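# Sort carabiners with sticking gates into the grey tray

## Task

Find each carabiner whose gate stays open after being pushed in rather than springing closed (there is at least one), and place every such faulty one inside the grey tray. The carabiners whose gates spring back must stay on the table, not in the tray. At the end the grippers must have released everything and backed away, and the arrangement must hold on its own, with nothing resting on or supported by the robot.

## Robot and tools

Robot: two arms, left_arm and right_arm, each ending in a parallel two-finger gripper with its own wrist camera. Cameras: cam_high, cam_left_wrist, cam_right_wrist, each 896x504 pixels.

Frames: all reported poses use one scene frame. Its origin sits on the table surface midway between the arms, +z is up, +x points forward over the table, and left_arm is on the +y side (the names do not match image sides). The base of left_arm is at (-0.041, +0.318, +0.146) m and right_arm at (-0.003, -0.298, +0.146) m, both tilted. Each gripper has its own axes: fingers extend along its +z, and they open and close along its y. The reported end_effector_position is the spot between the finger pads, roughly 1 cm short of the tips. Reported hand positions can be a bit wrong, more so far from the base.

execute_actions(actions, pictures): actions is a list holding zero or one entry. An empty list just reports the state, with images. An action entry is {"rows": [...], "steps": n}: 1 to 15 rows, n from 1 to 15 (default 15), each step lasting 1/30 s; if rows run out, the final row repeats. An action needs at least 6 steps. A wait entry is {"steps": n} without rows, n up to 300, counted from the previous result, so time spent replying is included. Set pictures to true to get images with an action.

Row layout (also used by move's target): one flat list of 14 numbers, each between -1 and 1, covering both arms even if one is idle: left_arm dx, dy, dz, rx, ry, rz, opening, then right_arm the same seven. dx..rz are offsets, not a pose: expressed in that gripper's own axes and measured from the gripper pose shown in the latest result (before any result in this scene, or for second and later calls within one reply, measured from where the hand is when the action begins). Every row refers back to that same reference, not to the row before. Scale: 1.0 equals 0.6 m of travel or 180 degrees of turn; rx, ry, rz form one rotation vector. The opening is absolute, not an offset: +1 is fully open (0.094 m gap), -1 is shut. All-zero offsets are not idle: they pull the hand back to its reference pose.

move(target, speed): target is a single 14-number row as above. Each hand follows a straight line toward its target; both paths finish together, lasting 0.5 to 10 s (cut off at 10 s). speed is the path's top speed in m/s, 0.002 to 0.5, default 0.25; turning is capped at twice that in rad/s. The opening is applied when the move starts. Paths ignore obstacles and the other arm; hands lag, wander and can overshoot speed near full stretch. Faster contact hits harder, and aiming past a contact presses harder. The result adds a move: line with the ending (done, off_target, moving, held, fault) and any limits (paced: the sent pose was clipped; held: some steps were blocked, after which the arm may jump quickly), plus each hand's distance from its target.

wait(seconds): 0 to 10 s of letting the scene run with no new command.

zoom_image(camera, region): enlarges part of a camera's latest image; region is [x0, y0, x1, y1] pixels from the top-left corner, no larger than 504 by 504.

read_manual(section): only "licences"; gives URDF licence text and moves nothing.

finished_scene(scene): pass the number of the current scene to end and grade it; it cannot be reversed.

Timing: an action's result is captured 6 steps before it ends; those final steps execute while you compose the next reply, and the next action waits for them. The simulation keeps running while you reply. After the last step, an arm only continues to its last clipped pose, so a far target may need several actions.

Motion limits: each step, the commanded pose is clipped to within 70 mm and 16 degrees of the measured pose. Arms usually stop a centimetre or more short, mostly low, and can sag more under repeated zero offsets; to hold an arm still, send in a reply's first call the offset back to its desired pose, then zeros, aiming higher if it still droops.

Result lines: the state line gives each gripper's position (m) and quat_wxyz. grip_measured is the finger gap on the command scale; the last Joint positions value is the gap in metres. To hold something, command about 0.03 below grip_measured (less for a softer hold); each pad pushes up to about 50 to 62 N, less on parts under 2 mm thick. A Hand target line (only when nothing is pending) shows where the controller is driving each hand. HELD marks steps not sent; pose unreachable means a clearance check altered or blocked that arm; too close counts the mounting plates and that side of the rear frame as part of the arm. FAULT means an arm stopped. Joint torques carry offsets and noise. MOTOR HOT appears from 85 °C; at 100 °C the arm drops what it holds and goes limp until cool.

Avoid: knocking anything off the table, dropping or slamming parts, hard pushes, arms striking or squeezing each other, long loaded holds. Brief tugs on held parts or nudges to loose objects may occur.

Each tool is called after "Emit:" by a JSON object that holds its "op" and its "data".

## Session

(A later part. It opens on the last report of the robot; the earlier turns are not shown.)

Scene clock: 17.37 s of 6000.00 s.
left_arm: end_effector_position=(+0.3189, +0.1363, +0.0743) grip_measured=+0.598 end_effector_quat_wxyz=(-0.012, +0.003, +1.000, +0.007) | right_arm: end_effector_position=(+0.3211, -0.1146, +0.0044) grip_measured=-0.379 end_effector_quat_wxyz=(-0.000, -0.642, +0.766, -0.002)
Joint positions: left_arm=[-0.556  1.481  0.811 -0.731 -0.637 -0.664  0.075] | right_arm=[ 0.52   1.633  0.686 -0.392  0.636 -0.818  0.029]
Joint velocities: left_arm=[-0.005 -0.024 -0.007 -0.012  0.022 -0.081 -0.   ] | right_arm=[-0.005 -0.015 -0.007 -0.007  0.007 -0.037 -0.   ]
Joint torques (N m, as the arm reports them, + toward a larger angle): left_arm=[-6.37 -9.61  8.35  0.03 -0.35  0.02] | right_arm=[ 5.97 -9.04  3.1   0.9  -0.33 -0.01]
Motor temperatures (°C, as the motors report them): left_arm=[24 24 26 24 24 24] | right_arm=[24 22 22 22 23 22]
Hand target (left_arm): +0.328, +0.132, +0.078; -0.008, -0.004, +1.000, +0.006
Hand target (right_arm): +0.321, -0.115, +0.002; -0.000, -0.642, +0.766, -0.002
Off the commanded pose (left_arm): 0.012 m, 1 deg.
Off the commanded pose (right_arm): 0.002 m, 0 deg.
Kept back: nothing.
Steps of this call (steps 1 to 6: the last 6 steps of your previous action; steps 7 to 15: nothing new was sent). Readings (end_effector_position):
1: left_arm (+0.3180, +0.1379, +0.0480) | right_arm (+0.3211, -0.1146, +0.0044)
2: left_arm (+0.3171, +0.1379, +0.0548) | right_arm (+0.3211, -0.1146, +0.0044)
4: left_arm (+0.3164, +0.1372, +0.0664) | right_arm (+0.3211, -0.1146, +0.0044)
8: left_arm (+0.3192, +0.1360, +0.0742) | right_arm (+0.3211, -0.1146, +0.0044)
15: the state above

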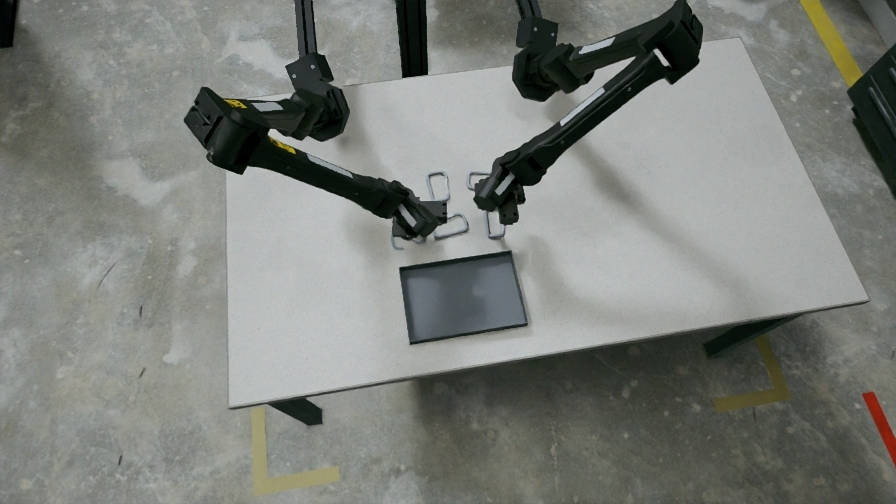

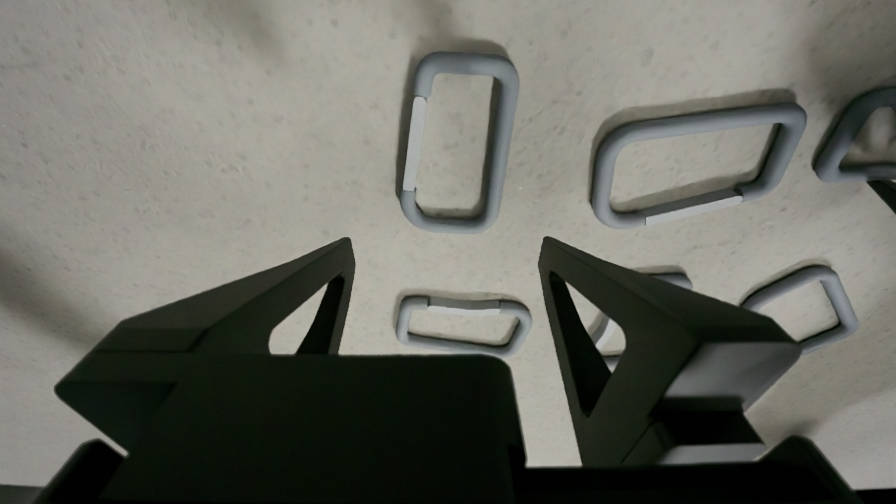

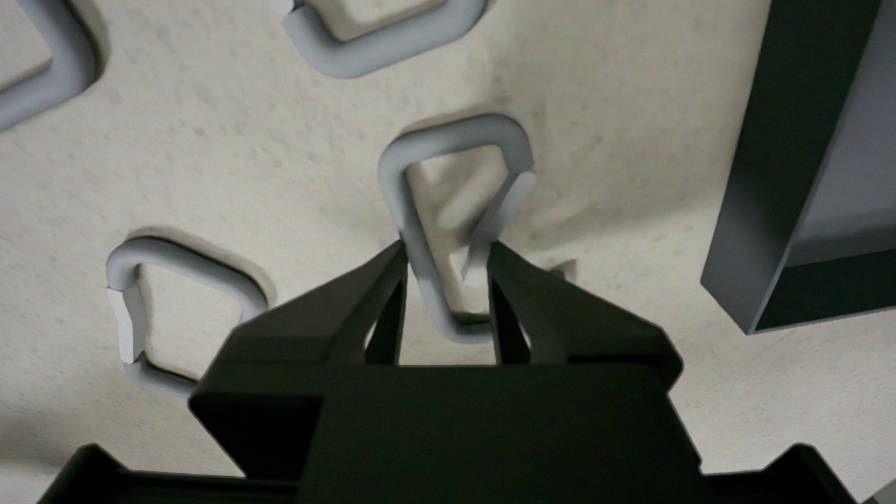

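Emit:
{"op": "move", "data": {"target": [0.19,0.047,0.012,-0.004,-0.009,0.565,0.55,0,0,-0.175,0,0,0,-0.415], "speed": 0.2}}

Scene clock: 22.70 s of 6000.00 s.
left_arm: end_effector_position=(+0.2052, +0.1682, +0.0664) grip_measured=+0.552 end_effector_quat_wxyz=(-0.010, +0.774, +0.633, -0.001) | right_arm: end_effector_position=(+0.3011, -0.1258, +0.0901) grip_measured=-0.379 end_effector_quat_wxyz=(-0.024, -0.653, +0.757, -0.004)
Joint positions: left_arm=[-0.673  1.376  0.503 -0.606 -0.659  0.962  0.073] | right_arm=[ 0.684  1.445  0.707 -0.785  0.665 -0.606  0.029]
Joint velocities: left_arm=[-0.005  0.005  0.002 -0.032 -0.037  0.022 -0.   ] | right_arm=[-0.005 -0.005 -0.002 -0.002 -0.066 -0.066  0.   ]
Joint torques (N m, as the arm reports them, + toward a larger angle): left_arm=[-4.64 -7.52  4.23  0.97 -0.15  0.09] | right_arm=[ 6.86 -9.24  7.41 -0.34 -0.13  0.13]
Motor temperatures (°C, as the motors report them): left_arm=[24 24 26 24 24 24] | right_arm=[24 22 23 22 23 22]
Hand target (left_arm): +0.205, +0.166, +0.069; -0.002, +0.778, +0.629, +0.000
Hand target (right_arm): +0.321, -0.115, +0.108; +0.000, -0.643, +0.766, -0.003
Off the commanded pose (left_arm): 0.005 m, 1 deg.
Off the commanded pose (right_arm): 0.030 m, 3 deg.
Kept back: nothing.
move: off_target (right_arm)

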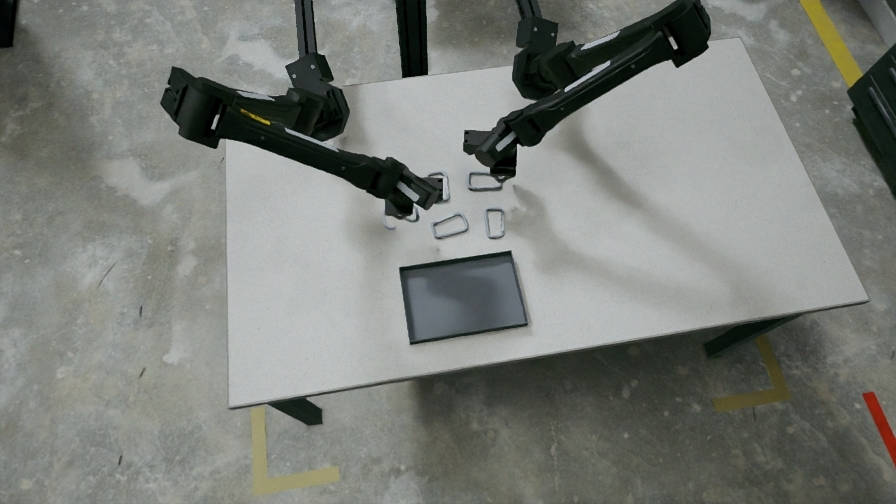

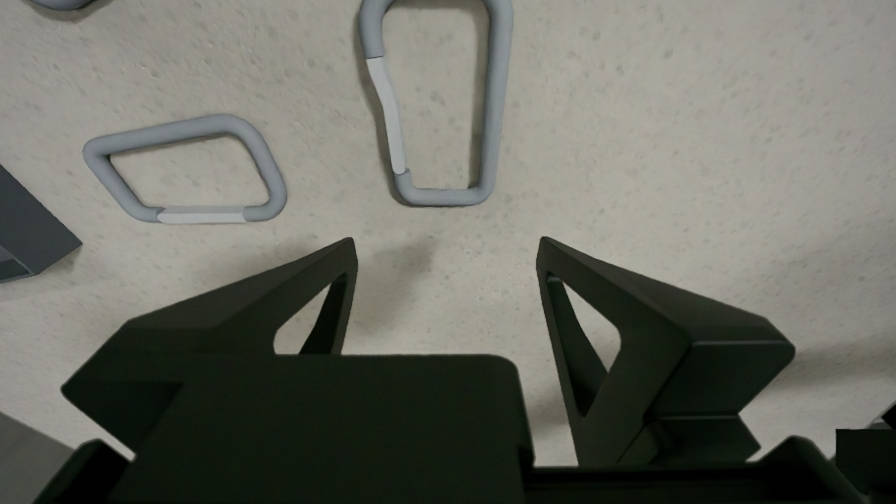

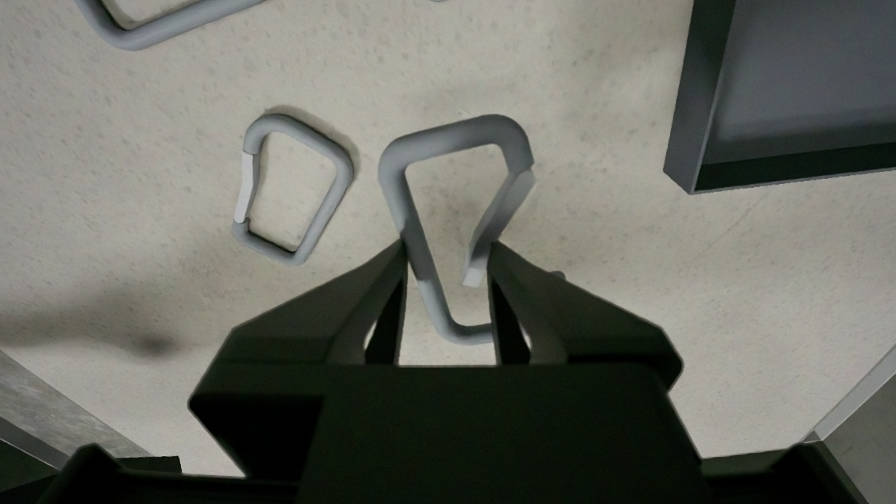

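Emit:
{"op": "move", "data": {"target": [-0.072,0.004,0.06,0,0,0,0.55,-0.158,-0.396,-0.067,0.008,-0.013,0,-0.415], "speed": 0.25}}

Scene clock: 25.00 s of 6000.00 s.
left_arm: end_effector_position=(+0.1909, +0.1373, +0.0275) grip_measured=+0.552 end_effector_quat_wxyz=(-0.023, +0.778, +0.627, -0.002) | right_arm: end_effector_position=(+0.5382, -0.0688, +0.1157) grip_measured=-0.379 end_effector_quat_wxyz=(-0.003, -0.652, +0.758, +0.000)
Joint positions: left_arm=[-0.677  1.593  0.534 -0.454 -0.659  0.95   0.073] | right_arm=[ 0.522  1.719  1.402 -1.032  0.634 -0.837  0.029]
Joint velocities: left_arm=[-0.005  0.005 -0.007 -0.007 -0.007 -0.066  0.   ] | right_arm=[-0.024 -0.005 -0.007  0.007  0.051 -0.022 -0.001]
Joint torques (N m, as the arm reports them, + toward a larger angle): left_arm=[-5.68 -7.4   5.47  0.86 -0.11 -0.05] | right_arm=[  8.75 -13.7    8.53  -0.31  -0.44  -0.08]
Motor temperatures (°C, as the motors report them): left_arm=[24 24 26 24 24 24] | right_arm=[24 22 23 22 23 22]
Hand target (left_arm): +0.199, +0.126, +0.030; -0.010, +0.774, +0.633, -0.001
Hand target (right_arm): +0.552, -0.068, +0.120; -0.000, -0.653, +0.758, +0.001
Off the commanded pose (left_arm): 0.014 m, 2 deg.
Off the commanded pose (right_arm): 0.014 m, 0 deg.
Kept back: nothing.
move: off_target (left_arm, right_arm)

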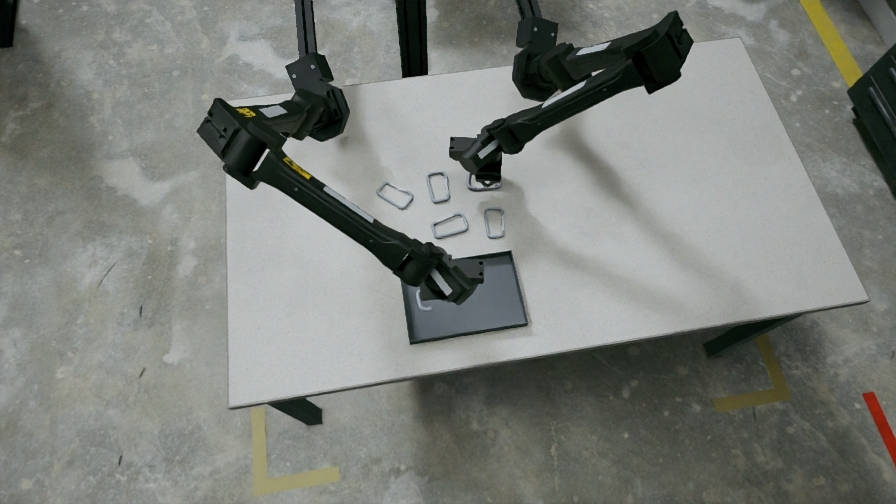

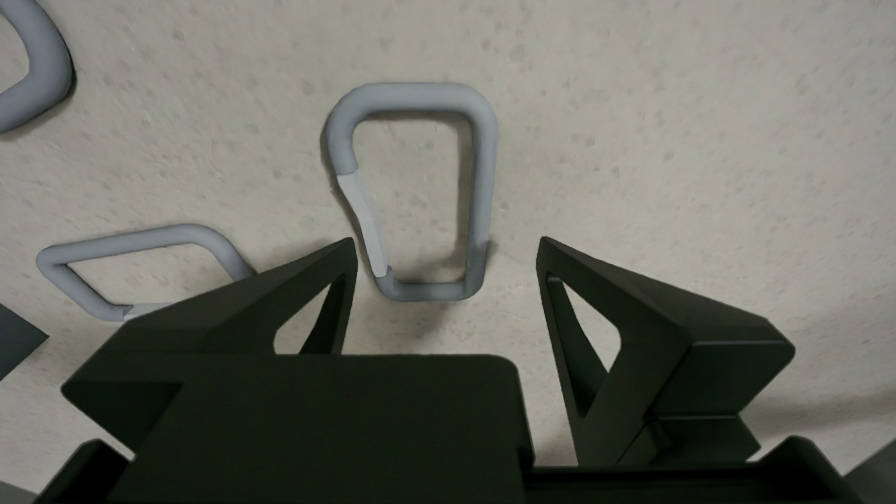

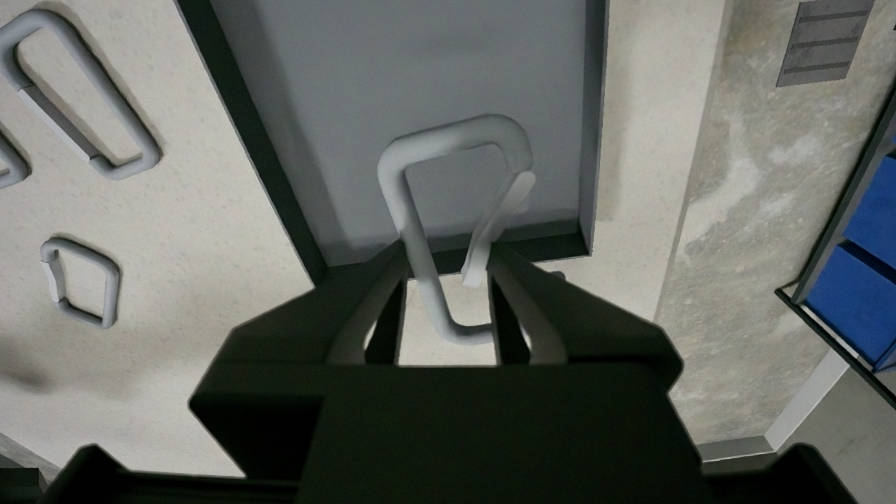

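Emit:
{"op": "move", "data": {"target": [-0.01,0.042,0,-0.012,-0.008,0,0.55,-0.01,0,0.178,0,0,0,-0.415], "speed": 0.15}}

Scene clock: 26.50 s of 6000.00 s.
left_arm: end_effector_position=(+0.2021, +0.1309, +0.0266) grip_measured=+0.552 end_effector_quat_wxyz=(-0.008, +0.785, +0.619, -0.001) | right_arm: end_effector_position=(+0.5363, -0.0635, +0.0117) grip_measured=-0.379 end_effector_quat_wxyz=(-0.009, -0.651, +0.759, +0.001)
Joint positions: left_arm=[-0.666  1.593  0.545 -0.421 -0.659  1.007  0.073] | right_arm=[ 0.418  1.86   1.359 -0.79   0.608 -0.948  0.029]
Joint velocities: left_arm=[ 0.005  0.005  0.002 -0.012  0.022 -0.007  0.001] | right_arm=[ 0.005  0.005 -0.022 -0.007 -0.051 -0.022  0.   ]
Joint torques (N m, as the arm reports them, + toward a larger angle): left_arm=[-4.15 -8.51  5.61  0.91  0.06  0.11] | right_arm=[  8.67 -15.96   4.75   1.34  -0.45  -0.06]
Motor temperatures (°C, as the motors report them): left_arm=[24 24 26 24 24 24] | right_arm=[24 22 23 22 23 22]
Hand target (left_arm): +0.214, +0.126, +0.027; +0.000, +0.779, +0.627, -0.000
Hand target (right_arm): +0.538, -0.063, +0.009; -0.004, -0.652, +0.758, +0.001
Off the commanded pose (left_arm): 0.013 m, 2 deg.
Off the commanded pose (right_arm): 0.004 m, 1 deg.
Kept back: nothing.
move: off_target (left_arm)

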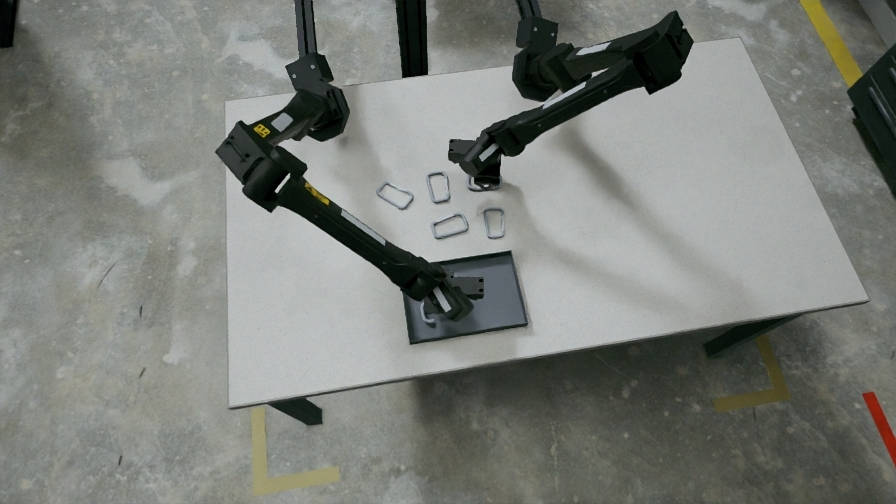

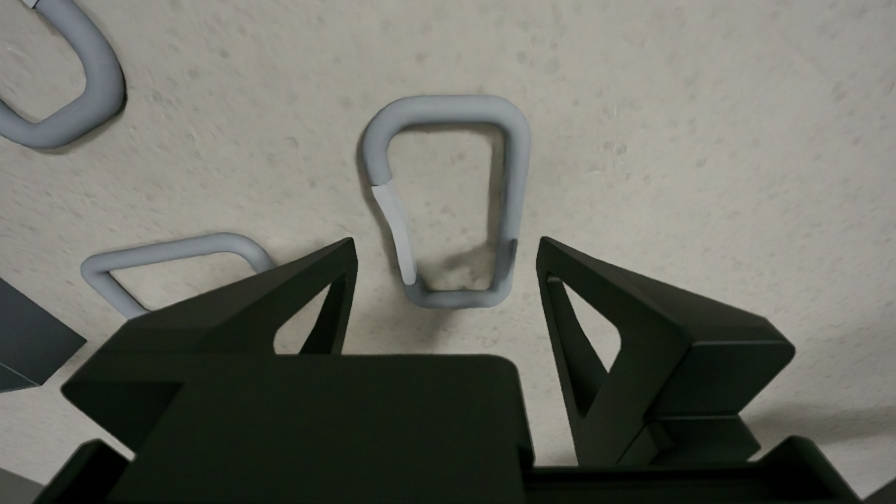

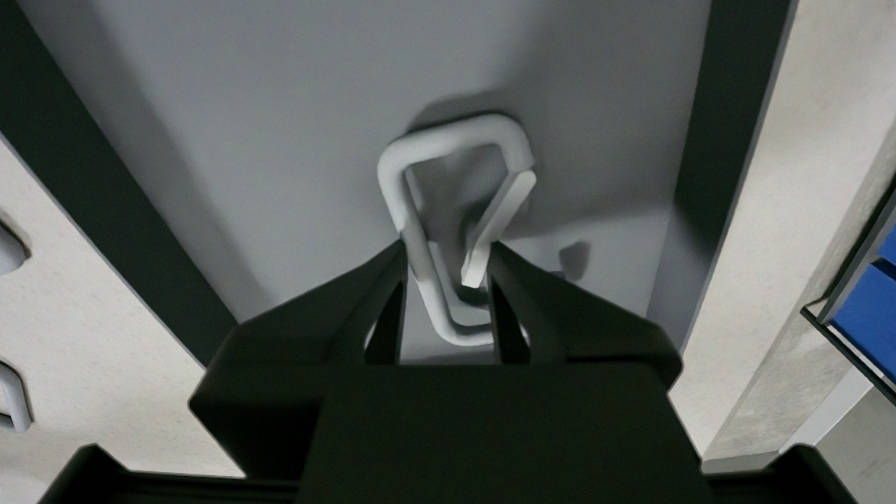

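Emit:
{"op": "move", "data": {"target": [0,0.008,0.033,0,0,0,0.55,0,0,0.018,0,0,0,-0.415], "speed": 0.05}}

Scene clock: 27.50 s of 6000.00 s.
left_arm: end_effector_position=(+0.2055, +0.1299, +0.0106) grip_measured=+0.552 end_effector_quat_wxyz=(-0.007, +0.785, +0.619, +0.001) | right_arm: end_effector_position=(+0.5365, -0.0629, +0.0108) grip_measured=-0.379 end_effector_quat_wxyz=(-0.008, -0.651, +0.759, +0.001)
Joint positions: left_arm=[-0.63   1.637  0.545 -0.345 -0.657  1.055  0.073] | right_arm=[ 0.418  1.862  1.359 -0.786  0.608 -0.95   0.029]
Joint velocities: left_arm=[-0.005 -0.005  0.007 -0.002  0.007 -0.007 -0.001] | right_arm=[ 0.005 -0.015 -0.007 -0.012  0.022  0.051 -0.001]
Joint torques (N m, as the arm reports them, + toward a larger angle): left_arm=[-3.57 -7.88  3.44  1.04  0.1   0.06] | right_arm=[  8.61 -14.36   4.8    1.33  -0.41  -0.06]
Motor temperatures (°C, as the motors report them): left_arm=[24 24 26 24 24 24] | right_arm=[24 22 23 22 23 22]
Hand target (left_arm): +0.207, +0.130, +0.007; -0.008, +0.785, +0.620, -0.001
Hand target (right_arm): +0.536, -0.064, +0.001; -0.009, -0.650, +0.759, +0.001
Off the commanded pose (left_arm): 0.004 m, 0 deg.
Off the commanded pose (right_arm): 0.010 m, 0 deg.
Kept back: nothing.
move: done

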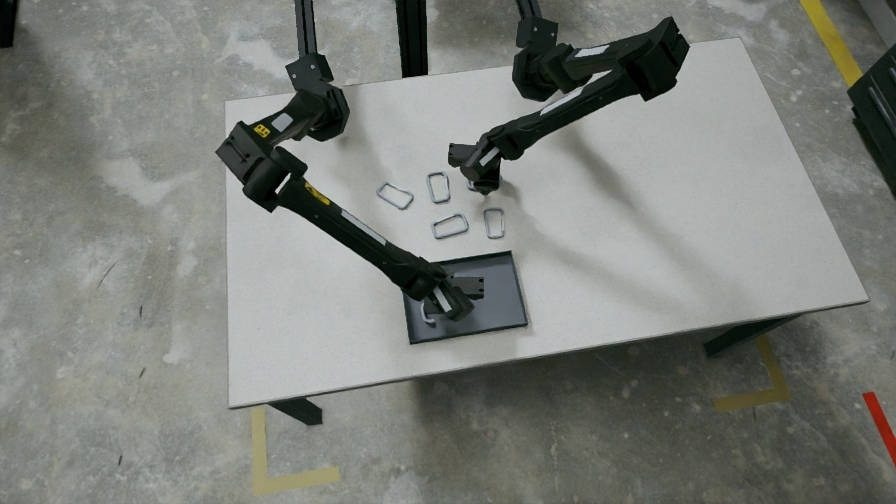

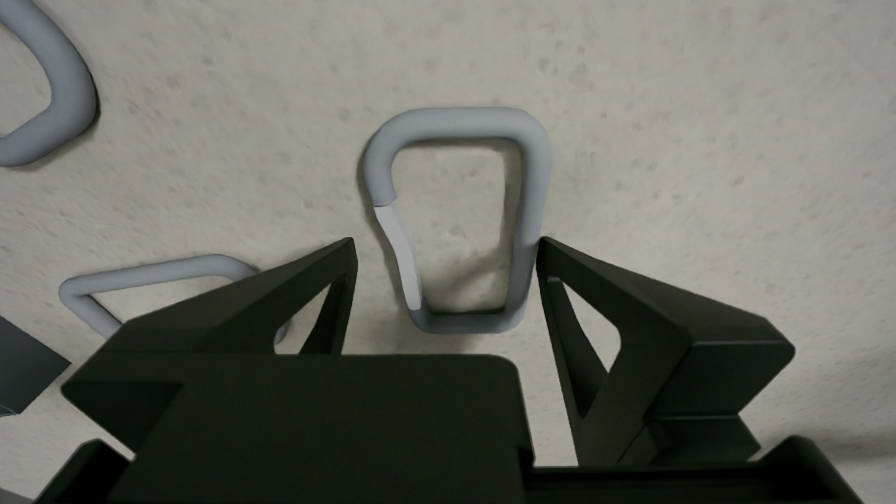

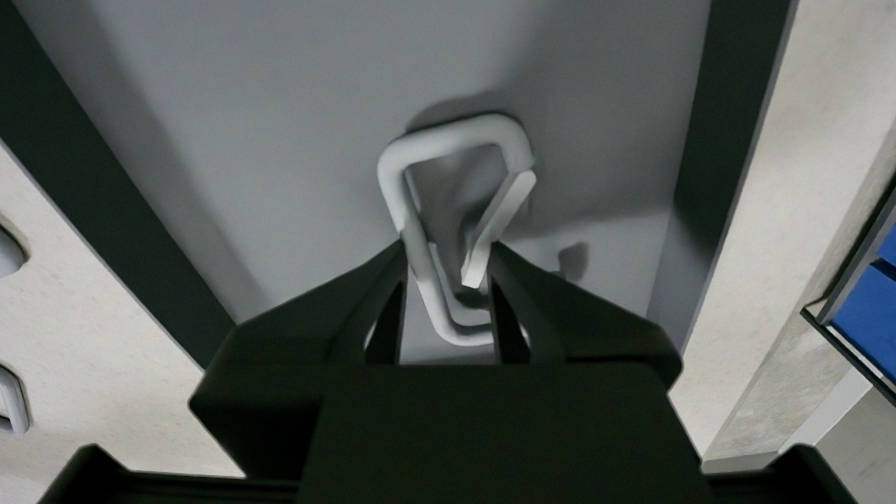

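Emit:
{"op": "execute_actions", "data": {"actions": [{"rows":[[0,0,0.004,0,0,0,0.4,0,0,0.02,0,0,0,-0.415],[0,0,0.004,0,0,0,0.3,0,0,0.023,0,0,0,-0.415],[0,0,0.004,0,0,0,0.22,0,0,0.026,0,0,0,-0.415],[0,0,0.004,0,0,0,0.16,0,0,0.028,0,0,0,-0.415],[0,0,0.004,0,0,0,0.11,0,0,0.028,0,0,0,-0.415],[0,0,0.004,0,0,0,0.06,0,0,0.028,0,0,0,-0.415],[0,0,0.004,0,0,0,0.01,0,0,0.028,0,0,0,-0.415],[0,0,0.004,0,0,0,-0.04,0,0,0.028,0,0,0,-0.415],[0,0,0.004,0,0,0,-0.09,0,0,0.028,0,0,0,-0.415],[0,0,0.004,0,0,0,-0.14,0,0,0.028,0,0,0,-0.415],[0,0,0.004,0,0,0,-0.19,0,0,0.028,0,0,0,-0.415],[0,0,0.004,0,0,0,-0.23,0,0,0.028,0,0,0,-0.415],[0,0,0.004,0,0,0,-0.26,0,0,0.028,0,0,0,-0.415]],"steps":15}]}}

Emit:
{"op": "wait", "data": {"seconds": 0.3}}

Scene clock: 28.23 s of 6000.00 s.
left_arm: end_effector_position=(+0.2056, +0.1298, +0.0106) grip_measured=-0.055 end_effector_quat_wxyz=(-0.006, +0.786, +0.618, +0.001) | right_arm: end_effector_position=(+0.5373, -0.0621, +0.0046) grip_measured=-0.379 end_effector_quat_wxyz=(-0.007, -0.649, +0.761, +0.000)
Joint positions: left_arm=[-0.63   1.637  0.545 -0.344 -0.657  1.058  0.044] | right_arm=[ 0.412  1.872  1.359 -0.769  0.607 -0.955  0.029]
Joint velocities: left_arm=[-0.015  0.005 -0.007 -0.017  0.022  0.022 -0.049] | right_arm=[-0.015 -0.015 -0.012 -0.002  0.051  0.022  0.001]
Joint torques (N m, as the arm reports them, + toward a larger angle): left_arm=[-5.42 -7.94  3.15  1.01 -0.06  0.05] | right_arm=[  8.61 -14.41   4.7    1.33  -0.41  -0.09]
Motor temperatures (°C, as the motors report them): left_arm=[24 24 26 24 24 24] | right_arm=[24 22 23 22 23 22]
Steps of this call (steps 1 to 13: nothing new was sent; steps 14 to 22: the first 9 steps of this action). Readings (end_effector_position):
14: left_arm (+0.2055, +0.1298, +0.0106) | right_arm (+0.5367, -0.0628, +0.0108)
15: left_arm (+0.2055, +0.1298, +0.0106) | right_arm (+0.5371, -0.0625, +0.0106)
17: left_arm (+0.2055, +0.1298, +0.0106) | right_arm (+0.5379, -0.0618, +0.0092)
21: left_arm (+0.2056, +0.1298, +0.0106) | right_arm (+0.5375, -0.0621, +0.0051)
22: the state above

Scene clock: 28.73 s of 6000.00 s.
left_arm: end_effector_position=(+0.2056, +0.1297, +0.0106) grip_measured=-0.250 end_effector_quat_wxyz=(-0.006, +0.786, +0.618, +0.001) | right_arm: end_effector_position=(+0.5376, -0.0619, +0.0046) grip_measured=-0.379 end_effector_quat_wxyz=(-0.006, -0.649, +0.761, +0.000)
Joint positions: left_arm=[-0.63   1.637  0.545 -0.343 -0.657  1.058  0.035] | right_arm=[ 0.412  1.872  1.359 -0.767  0.606 -0.956  0.029]
Joint velocities: left_arm=[-0.005 -0.015 -0.002 -0.027 -0.007  0.066 -0.   ] | right_arm=[-0.005 -0.015 -0.012 -0.007  0.051  0.081  0.   ]
Joint torques (N m, as the arm reports them, + toward a larger angle): left_arm=[-4.84 -8.04  3.04  0.86 -0.04  0.03] | right_arm=[  8.47 -14.67   4.66   1.32  -0.44  -0.08]
Motor temperatures (°C, as the motors report them): left_arm=[24 24 26 24 24 24] | right_arm=[24 22 23 22 23 22]
Hand target (left_arm): +0.205, +0.130, +0.008; -0.006, +0.785, +0.619, +0.001
Hand target (right_arm): +0.536, -0.063, -0.006; -0.008, -0.650, +0.759, +0.001
Off the commanded pose (left_arm): 0.002 m, 0 deg.
Off the commanded pose (right_arm): 0.011 m, 0 deg.
Kept back: nothing.
Steps of this call (steps 1 to 6: the last 6 steps of your previous action; steps 7 to 15: nothing new was sent). Readings (end_effector_position):
1: left_arm (+0.2055, +0.1297, +0.0106) | right_arm (+0.5373, -0.0620, +0.0046)
2: left_arm (+0.2055, +0.1297, +0.0106) | right_arm (+0.5376, -0.0619, +0.0046)
4: left_arm (+0.2056, +0.1297, +0.0106) | right_arm (+0.5376, -0.0619, +0.0046)
8: left_arm (+0.2056, +0.1297, +0.0106) | right_arm (+0.5376, -0.0619, +0.0046)
15: the state above

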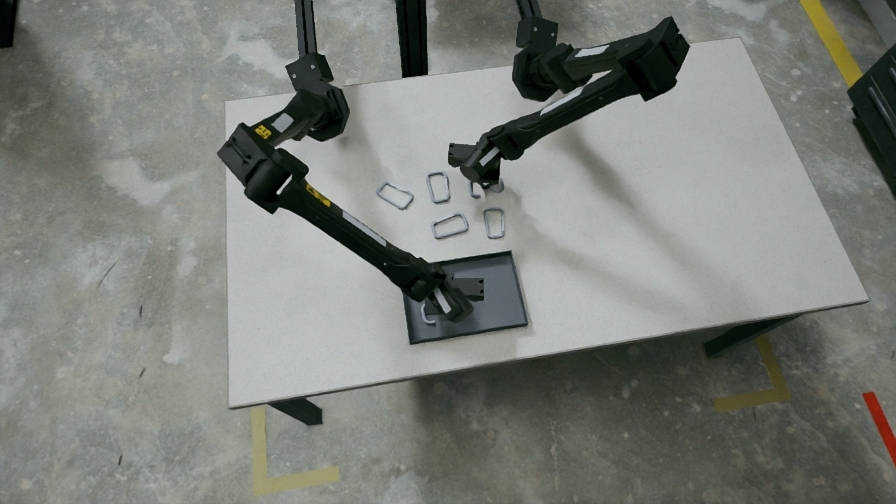

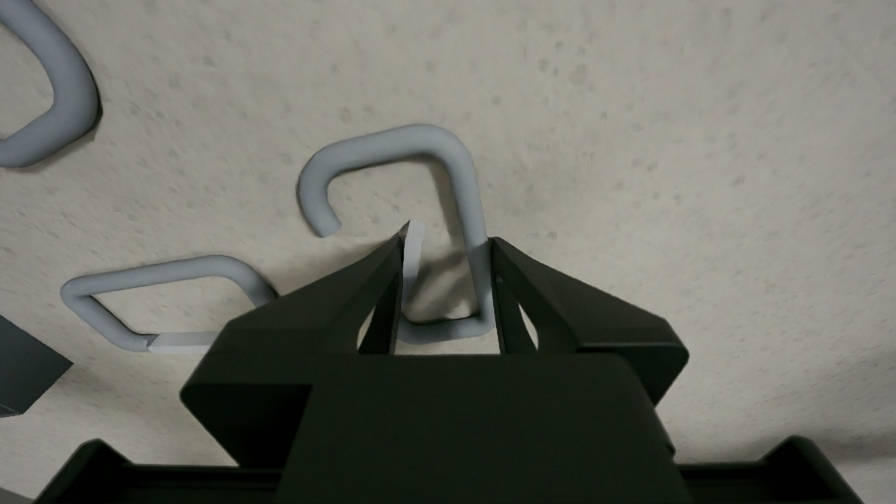

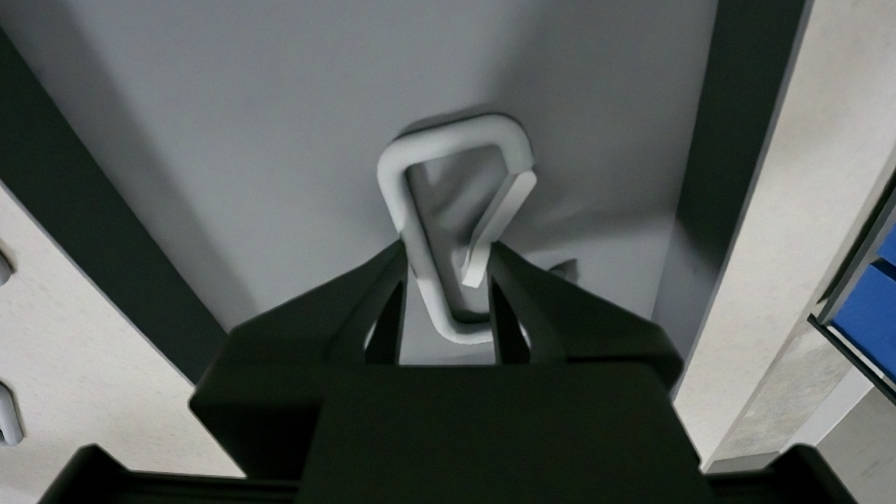

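Close enough to the floor; release right, open left.

Emit:
{"op": "execute_actions", "data": {"actions": [{"rows":[[0,0,0.003,0,0,0,-0.2,0,0,0.005,0,0,0,-0.35],[0,0,0.003,0,0,0,-0.12,0,0,0.005,0,0,0,-0.3],[0,0,0.003,0,0,0,-0.04,0,0,0.005,0,0,0,-0.24],[0,0,0.003,0,0,0,0.04,0,0,0.005,0,0,0,-0.18],[0,0,0.003,0,0,0,0.12,0,0,0.005,0,0,0,-0.1],[0,0,0.003,0,0,0,0.2,0,0,0.005,0,0,0,-0.05],[0,0,0.003,0,0,0,0.28,0,0,0.005,0,0,0,0.0],[0,0,0.003,0,0,0,0.36,0,0,0.005,0,0,0,0.0],[0,0,0.003,0,0,0,0.44,0,0,0.005,0,0,0,0.0],[0,0,0.003,0,0,0,0.52,0,0,0.005,0,0,0,0.0]],"steps":12}]}}

Emit:
{"op": "wait", "data": {"seconds": 0.3}}

Scene clock: 29.20 s of 6000.00 s.
left_arm: end_effector_position=(+0.2056, +0.1297, +0.0106) grip_measured=+0.164 end_effector_quat_wxyz=(-0.006, +0.786, +0.618, +0.001) | right_arm: end_effector_position=(+0.5376, -0.0619, +0.0046) grip_measured=-0.078 end_effector_quat_wxyz=(-0.006, -0.649, +0.761, +0.000)
Joint positions: left_arm=[-0.63   1.637  0.545 -0.343 -0.657  1.058  0.055] | right_arm=[ 0.412  1.872  1.359 -0.767  0.606 -0.956  0.043]
Joint velocities: left_arm=[-0.005  0.005 -0.002 -0.007  0.022 -0.007  0.072] | right_arm=[-0.005 -0.005  0.002  0.012 -0.022 -0.007  0.051]
Joint torques (N m, as the arm reports them, + toward a larger angle): left_arm=[-4.95 -8.2   2.89  0.74 -0.08  0.05] | right_arm=[  9.2  -15.48   4.86   0.87  -0.35   0.01]
Motor temperatures (°C, as the motors report them): left_arm=[24 24 26 24 24 24] | right_arm=[24 22 23 22 23 22]
Steps of this call (steps 1 to 8: nothing new was sent; steps 9 to 14: the first 6 steps of this action). Readings (end_effector_position):
9: left_arm (+0.2056, +0.1297, +0.0106) | right_arm (+0.5376, -0.0619, +0.0046)
10: left_arm (+0.2056, +0.1297, +0.0106) | right_arm (+0.5376, -0.0619, +0.0046)
12: left_arm (+0.2056, +0.1297, +0.0106) | right_arm (+0.5376, -0.0619, +0.0046)
14: the state above

Scene clock: 29.70 s of 6000.00 s.
left_arm: end_effector_position=(+0.2056, +0.1297, +0.0106) grip_measured=+0.518 end_effector_quat_wxyz=(-0.006, +0.786, +0.618, +0.001) | right_arm: end_effector_position=(+0.5376, -0.0619, +0.0046) grip_measured=-0.003 end_effector_quat_wxyz=(-0.006, -0.649, +0.761, +0.000)
Joint positions: left_arm=[-0.63   1.637  0.545 -0.343 -0.657  1.058  0.071] | right_arm=[ 0.412  1.872  1.359 -0.767  0.606 -0.956  0.047]
Joint velocities: left_arm=[-0.005  0.015  0.002 -0.002 -0.022  0.037  0.001] | right_arm=[-0.024 -0.015 -0.007  0.002 -0.007  0.007  0.001]
Joint torques (N m, as the arm reports them, + toward a larger angle): left_arm=[-4.93 -7.58  3.16  0.64 -0.04  0.04] | right_arm=[  9.33 -16.     4.8    0.71  -0.35   0.01]
Motor temperatures (°C, as the motors report them): left_arm=[24 24 26 24 24 24] | right_arm=[24 22 23 22 23 22]
Hand target (left_arm): +0.206, +0.130, +0.009; -0.006, +0.786, +0.618, +0.001
Hand target (right_arm): +0.538, -0.062, +0.002; -0.006, -0.649, +0.761, +0.000
Off the commanded pose (left_arm): 0.002 m, 0 deg.
Off the commanded pose (right_arm): 0.003 m, 0 deg.
Kept back: nothing.
Steps of this call (steps 1 to 6: the last 6 steps of your previous action; steps 7 to 15: nothing new was sent). Readings (end_effector_position):
1: left_arm (+0.2056, +0.1297, +0.0106) | right_arm (+0.5376, -0.0619, +0.0046)
2: left_arm (+0.2056, +0.1297, +0.0106) | right_arm (+0.5376, -0.0619, +0.0046)
4: left_arm (+0.2056, +0.1297, +0.0106) | right_arm (+0.5376, -0.0619, +0.0046)
8: left_arm (+0.2056, +0.1297, +0.0106) | right_arm (+0.5376, -0.0619, +0.0046)
15: the state above

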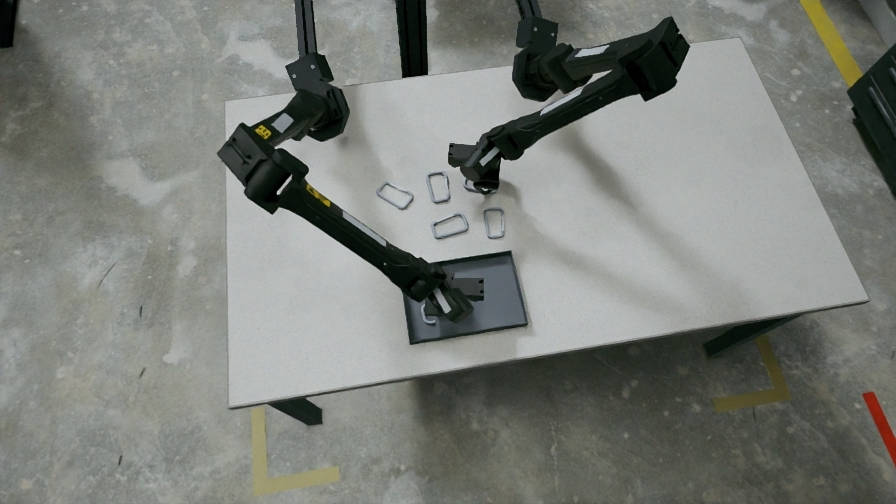

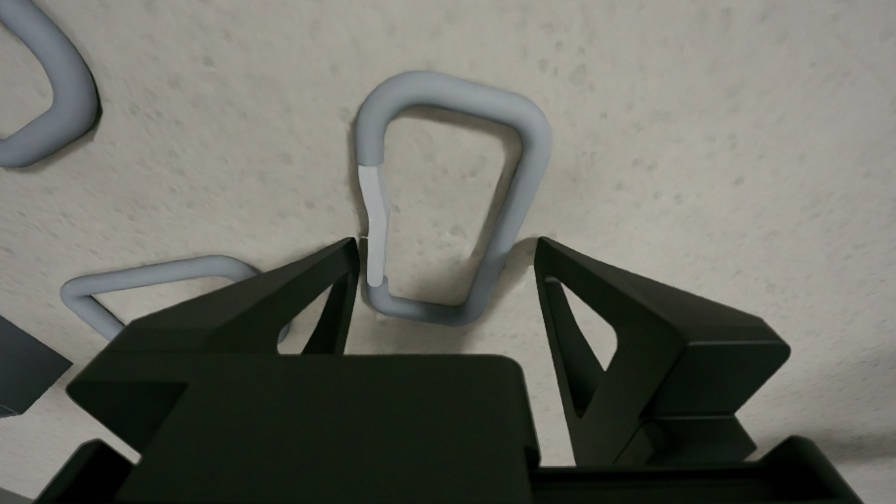

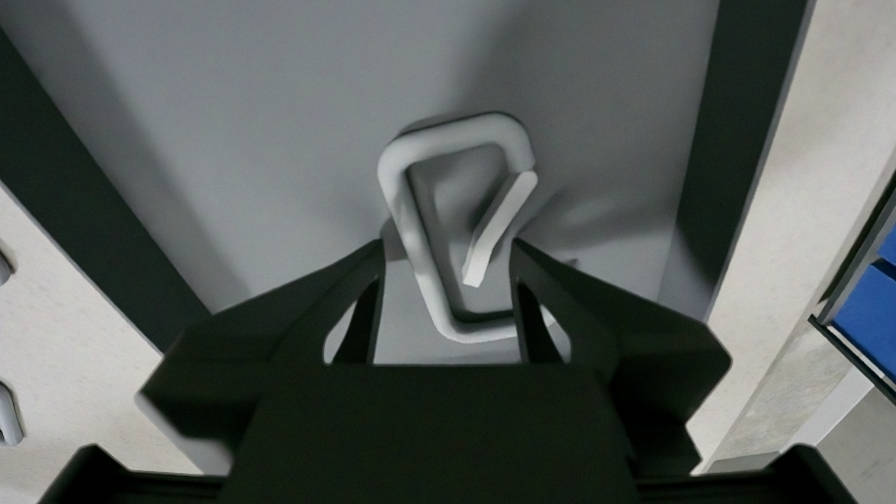

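Emit:
{"op": "move", "data": {"target": [0,0.015,-0.11,0,0,0,0.65,0,0,-0.17,0,0,0,0.0], "speed": 0.2}}

Scene clock: 31.23 s of 6000.00 s.
left_arm: end_effector_position=(+0.2051, +0.1345, +0.0710) grip_measured=+0.648 end_effector_quat_wxyz=(-0.015, +0.790, +0.612, -0.001) | right_arm: end_effector_position=(+0.5206, -0.0632, +0.0899) grip_measured=-0.003 end_effector_quat_wxyz=(-0.021, -0.661, +0.750, +0.003)
Joint positions: left_arm=[-0.746  1.48   0.581 -0.649 -0.664  0.913  0.077] | right_arm=[ 0.515  1.755  1.369 -1.     0.632 -0.844  0.047]
Joint velocities: left_arm=[-0.005  0.005  0.017  0.012 -0.007  0.007  0.   ] | right_arm=[-0.005 -0.005 -0.007  0.007  0.051 -0.037 -0.   ]
Joint torques (N m, as the arm reports them, + toward a larger angle): left_arm=[-5.25 -7.57  7.37  0.1  -0.21 -0.1 ] | right_arm=[  9.41 -15.56   8.19  -0.37  -0.16   0.11]
Motor temperatures (°C, as the motors report them): left_arm=[24 23 26 24 24 24] | right_arm=[24 22 23 22 23 22]
Hand target (left_arm): +0.214, +0.127, +0.077; -0.007, +0.786, +0.618, +0.001
Hand target (right_arm): +0.538, -0.062, +0.106; -0.006, -0.649, +0.761, -0.001
Off the commanded pose (left_arm): 0.014 m, 1 deg.
Off the commanded pose (right_arm): 0.025 m, 2 deg.
Kept back: nothing.
move: off_target (left_arm, right_arm)

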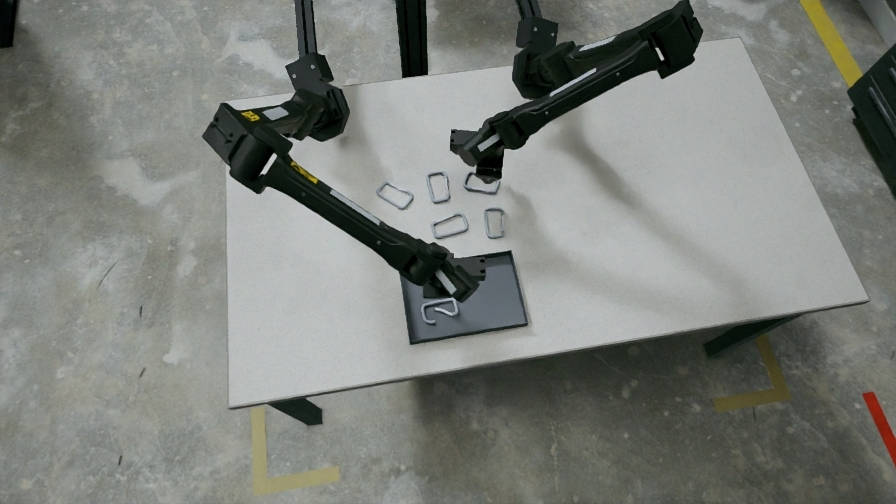

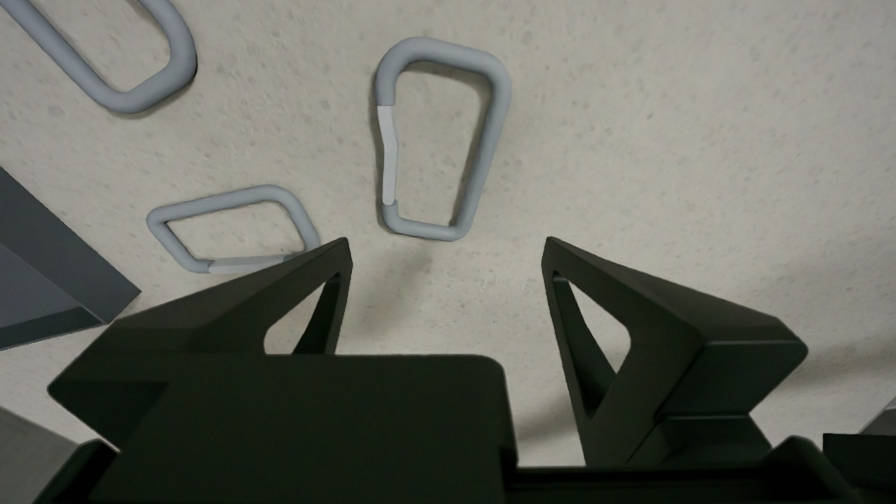

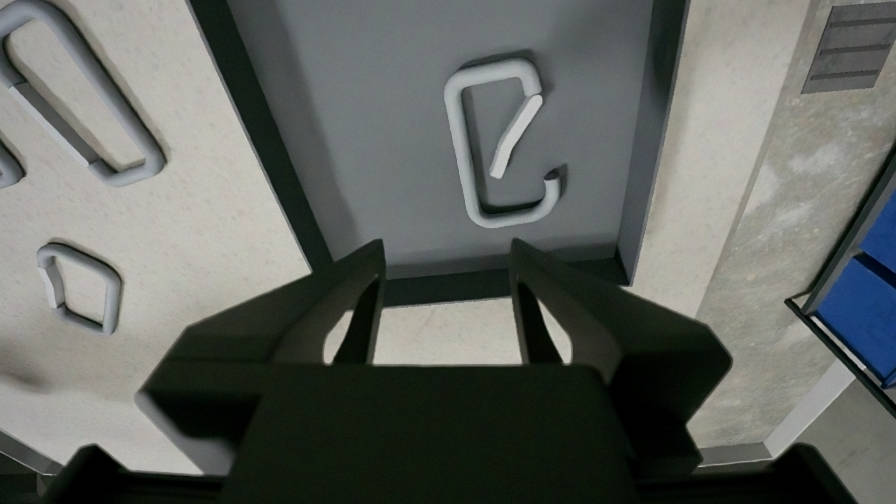

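Emit:
{"op": "move", "data": {"target": [0.17,-0.044,-0.013,0,-0.011,-0.592,0.55,-0.056,0.348,0.06,0.011,-0.008,-0.079,0.55], "speed": 0.3}}

Scene clock: 35.47 s of 6000.00 s.
left_arm: end_effector_position=(+0.2096, +0.2347, +0.0827) grip_measured=+0.552 end_effector_quat_wxyz=(+0.006, -0.012, +1.000, -0.006) | right_arm: end_effector_position=(+0.3236, -0.0112, +0.0586) grip_measured=+0.547 end_effector_quat_wxyz=(+0.008, +0.750, -0.662, +0.001)
Joint positions: left_arm=[-0.535  1.06   0.393 -0.663 -0.634 -0.637  0.073] | right_arm=[ 0.76   1.782  0.947 -0.704  0.669 -0.808  0.073]
Joint velocities: left_arm=[ 0.005  0.005 -0.017  0.012 -0.007  0.022 -0.   ] | right_arm=[-0.015 -0.024  0.002 -0.002 -0.022  0.125 -0.001]
Joint torques (N m, as the arm reports them, + toward a larger angle): left_arm=[-1.55 -5.38  5.13  0.14 -0.06 -0.03] | right_arm=[  9.41 -10.03   4.13   1.35  -0.13   0.12]
Motor temperatures (°C, as the motors report them): left_arm=[24 23 26 24 24 24] | right_arm=[24 22 23 22 23 22]
Hand target (left_arm): +0.206, +0.239, +0.081; -0.000, -0.018, +1.000, -0.002
Hand target (right_arm): +0.318, -0.004, +0.059; -0.000, +0.749, -0.662, +0.003
Off the commanded pose (left_arm): 0.007 m, 1 deg.
Off the commanded pose (right_arm): 0.010 m, 1 deg.
Kept back: nothing.
move: done

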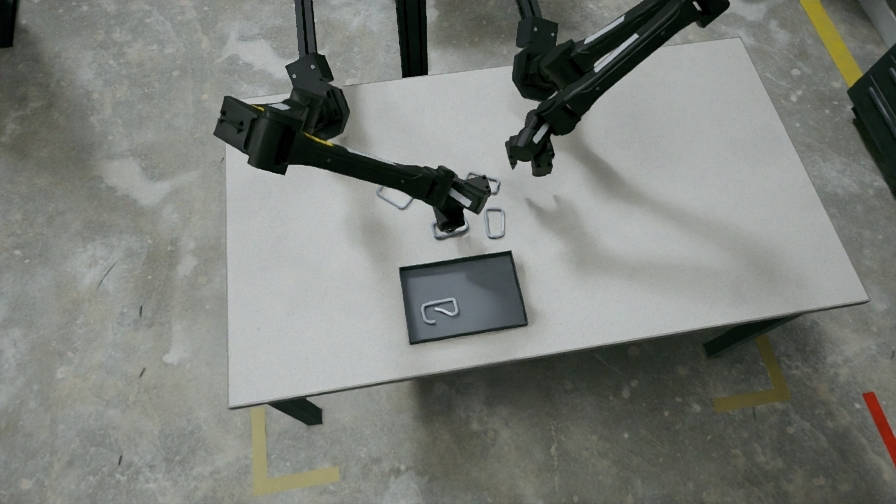

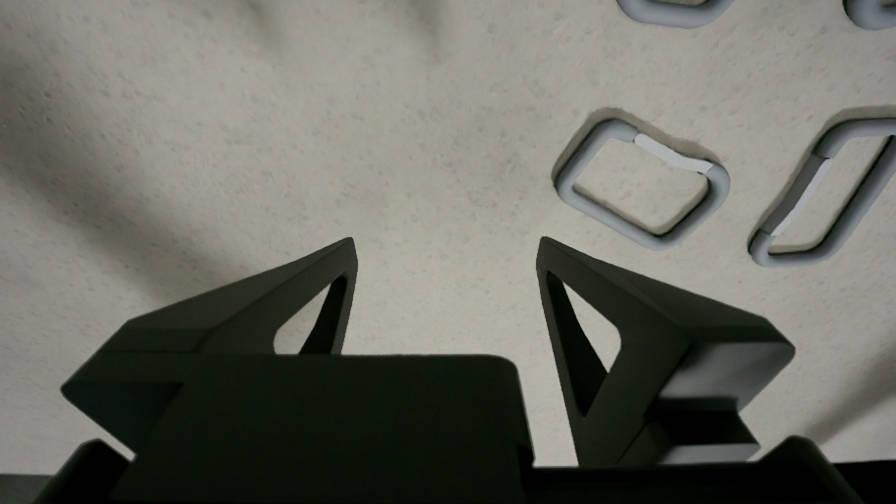

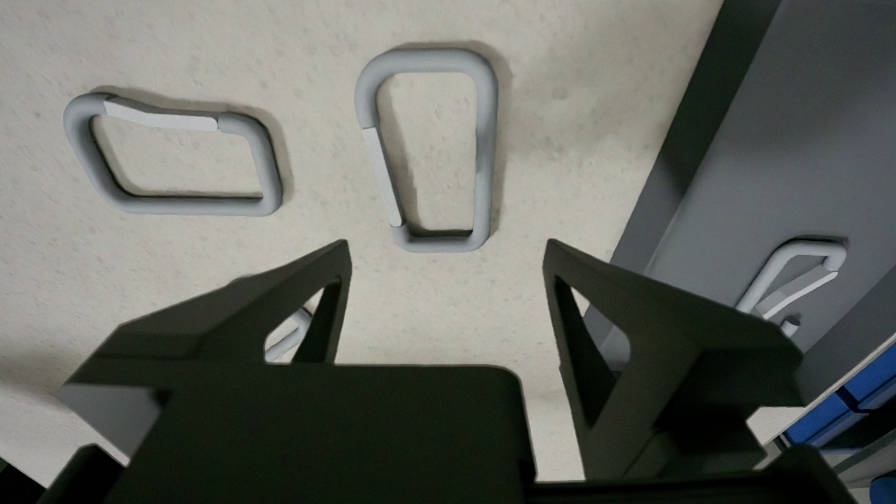

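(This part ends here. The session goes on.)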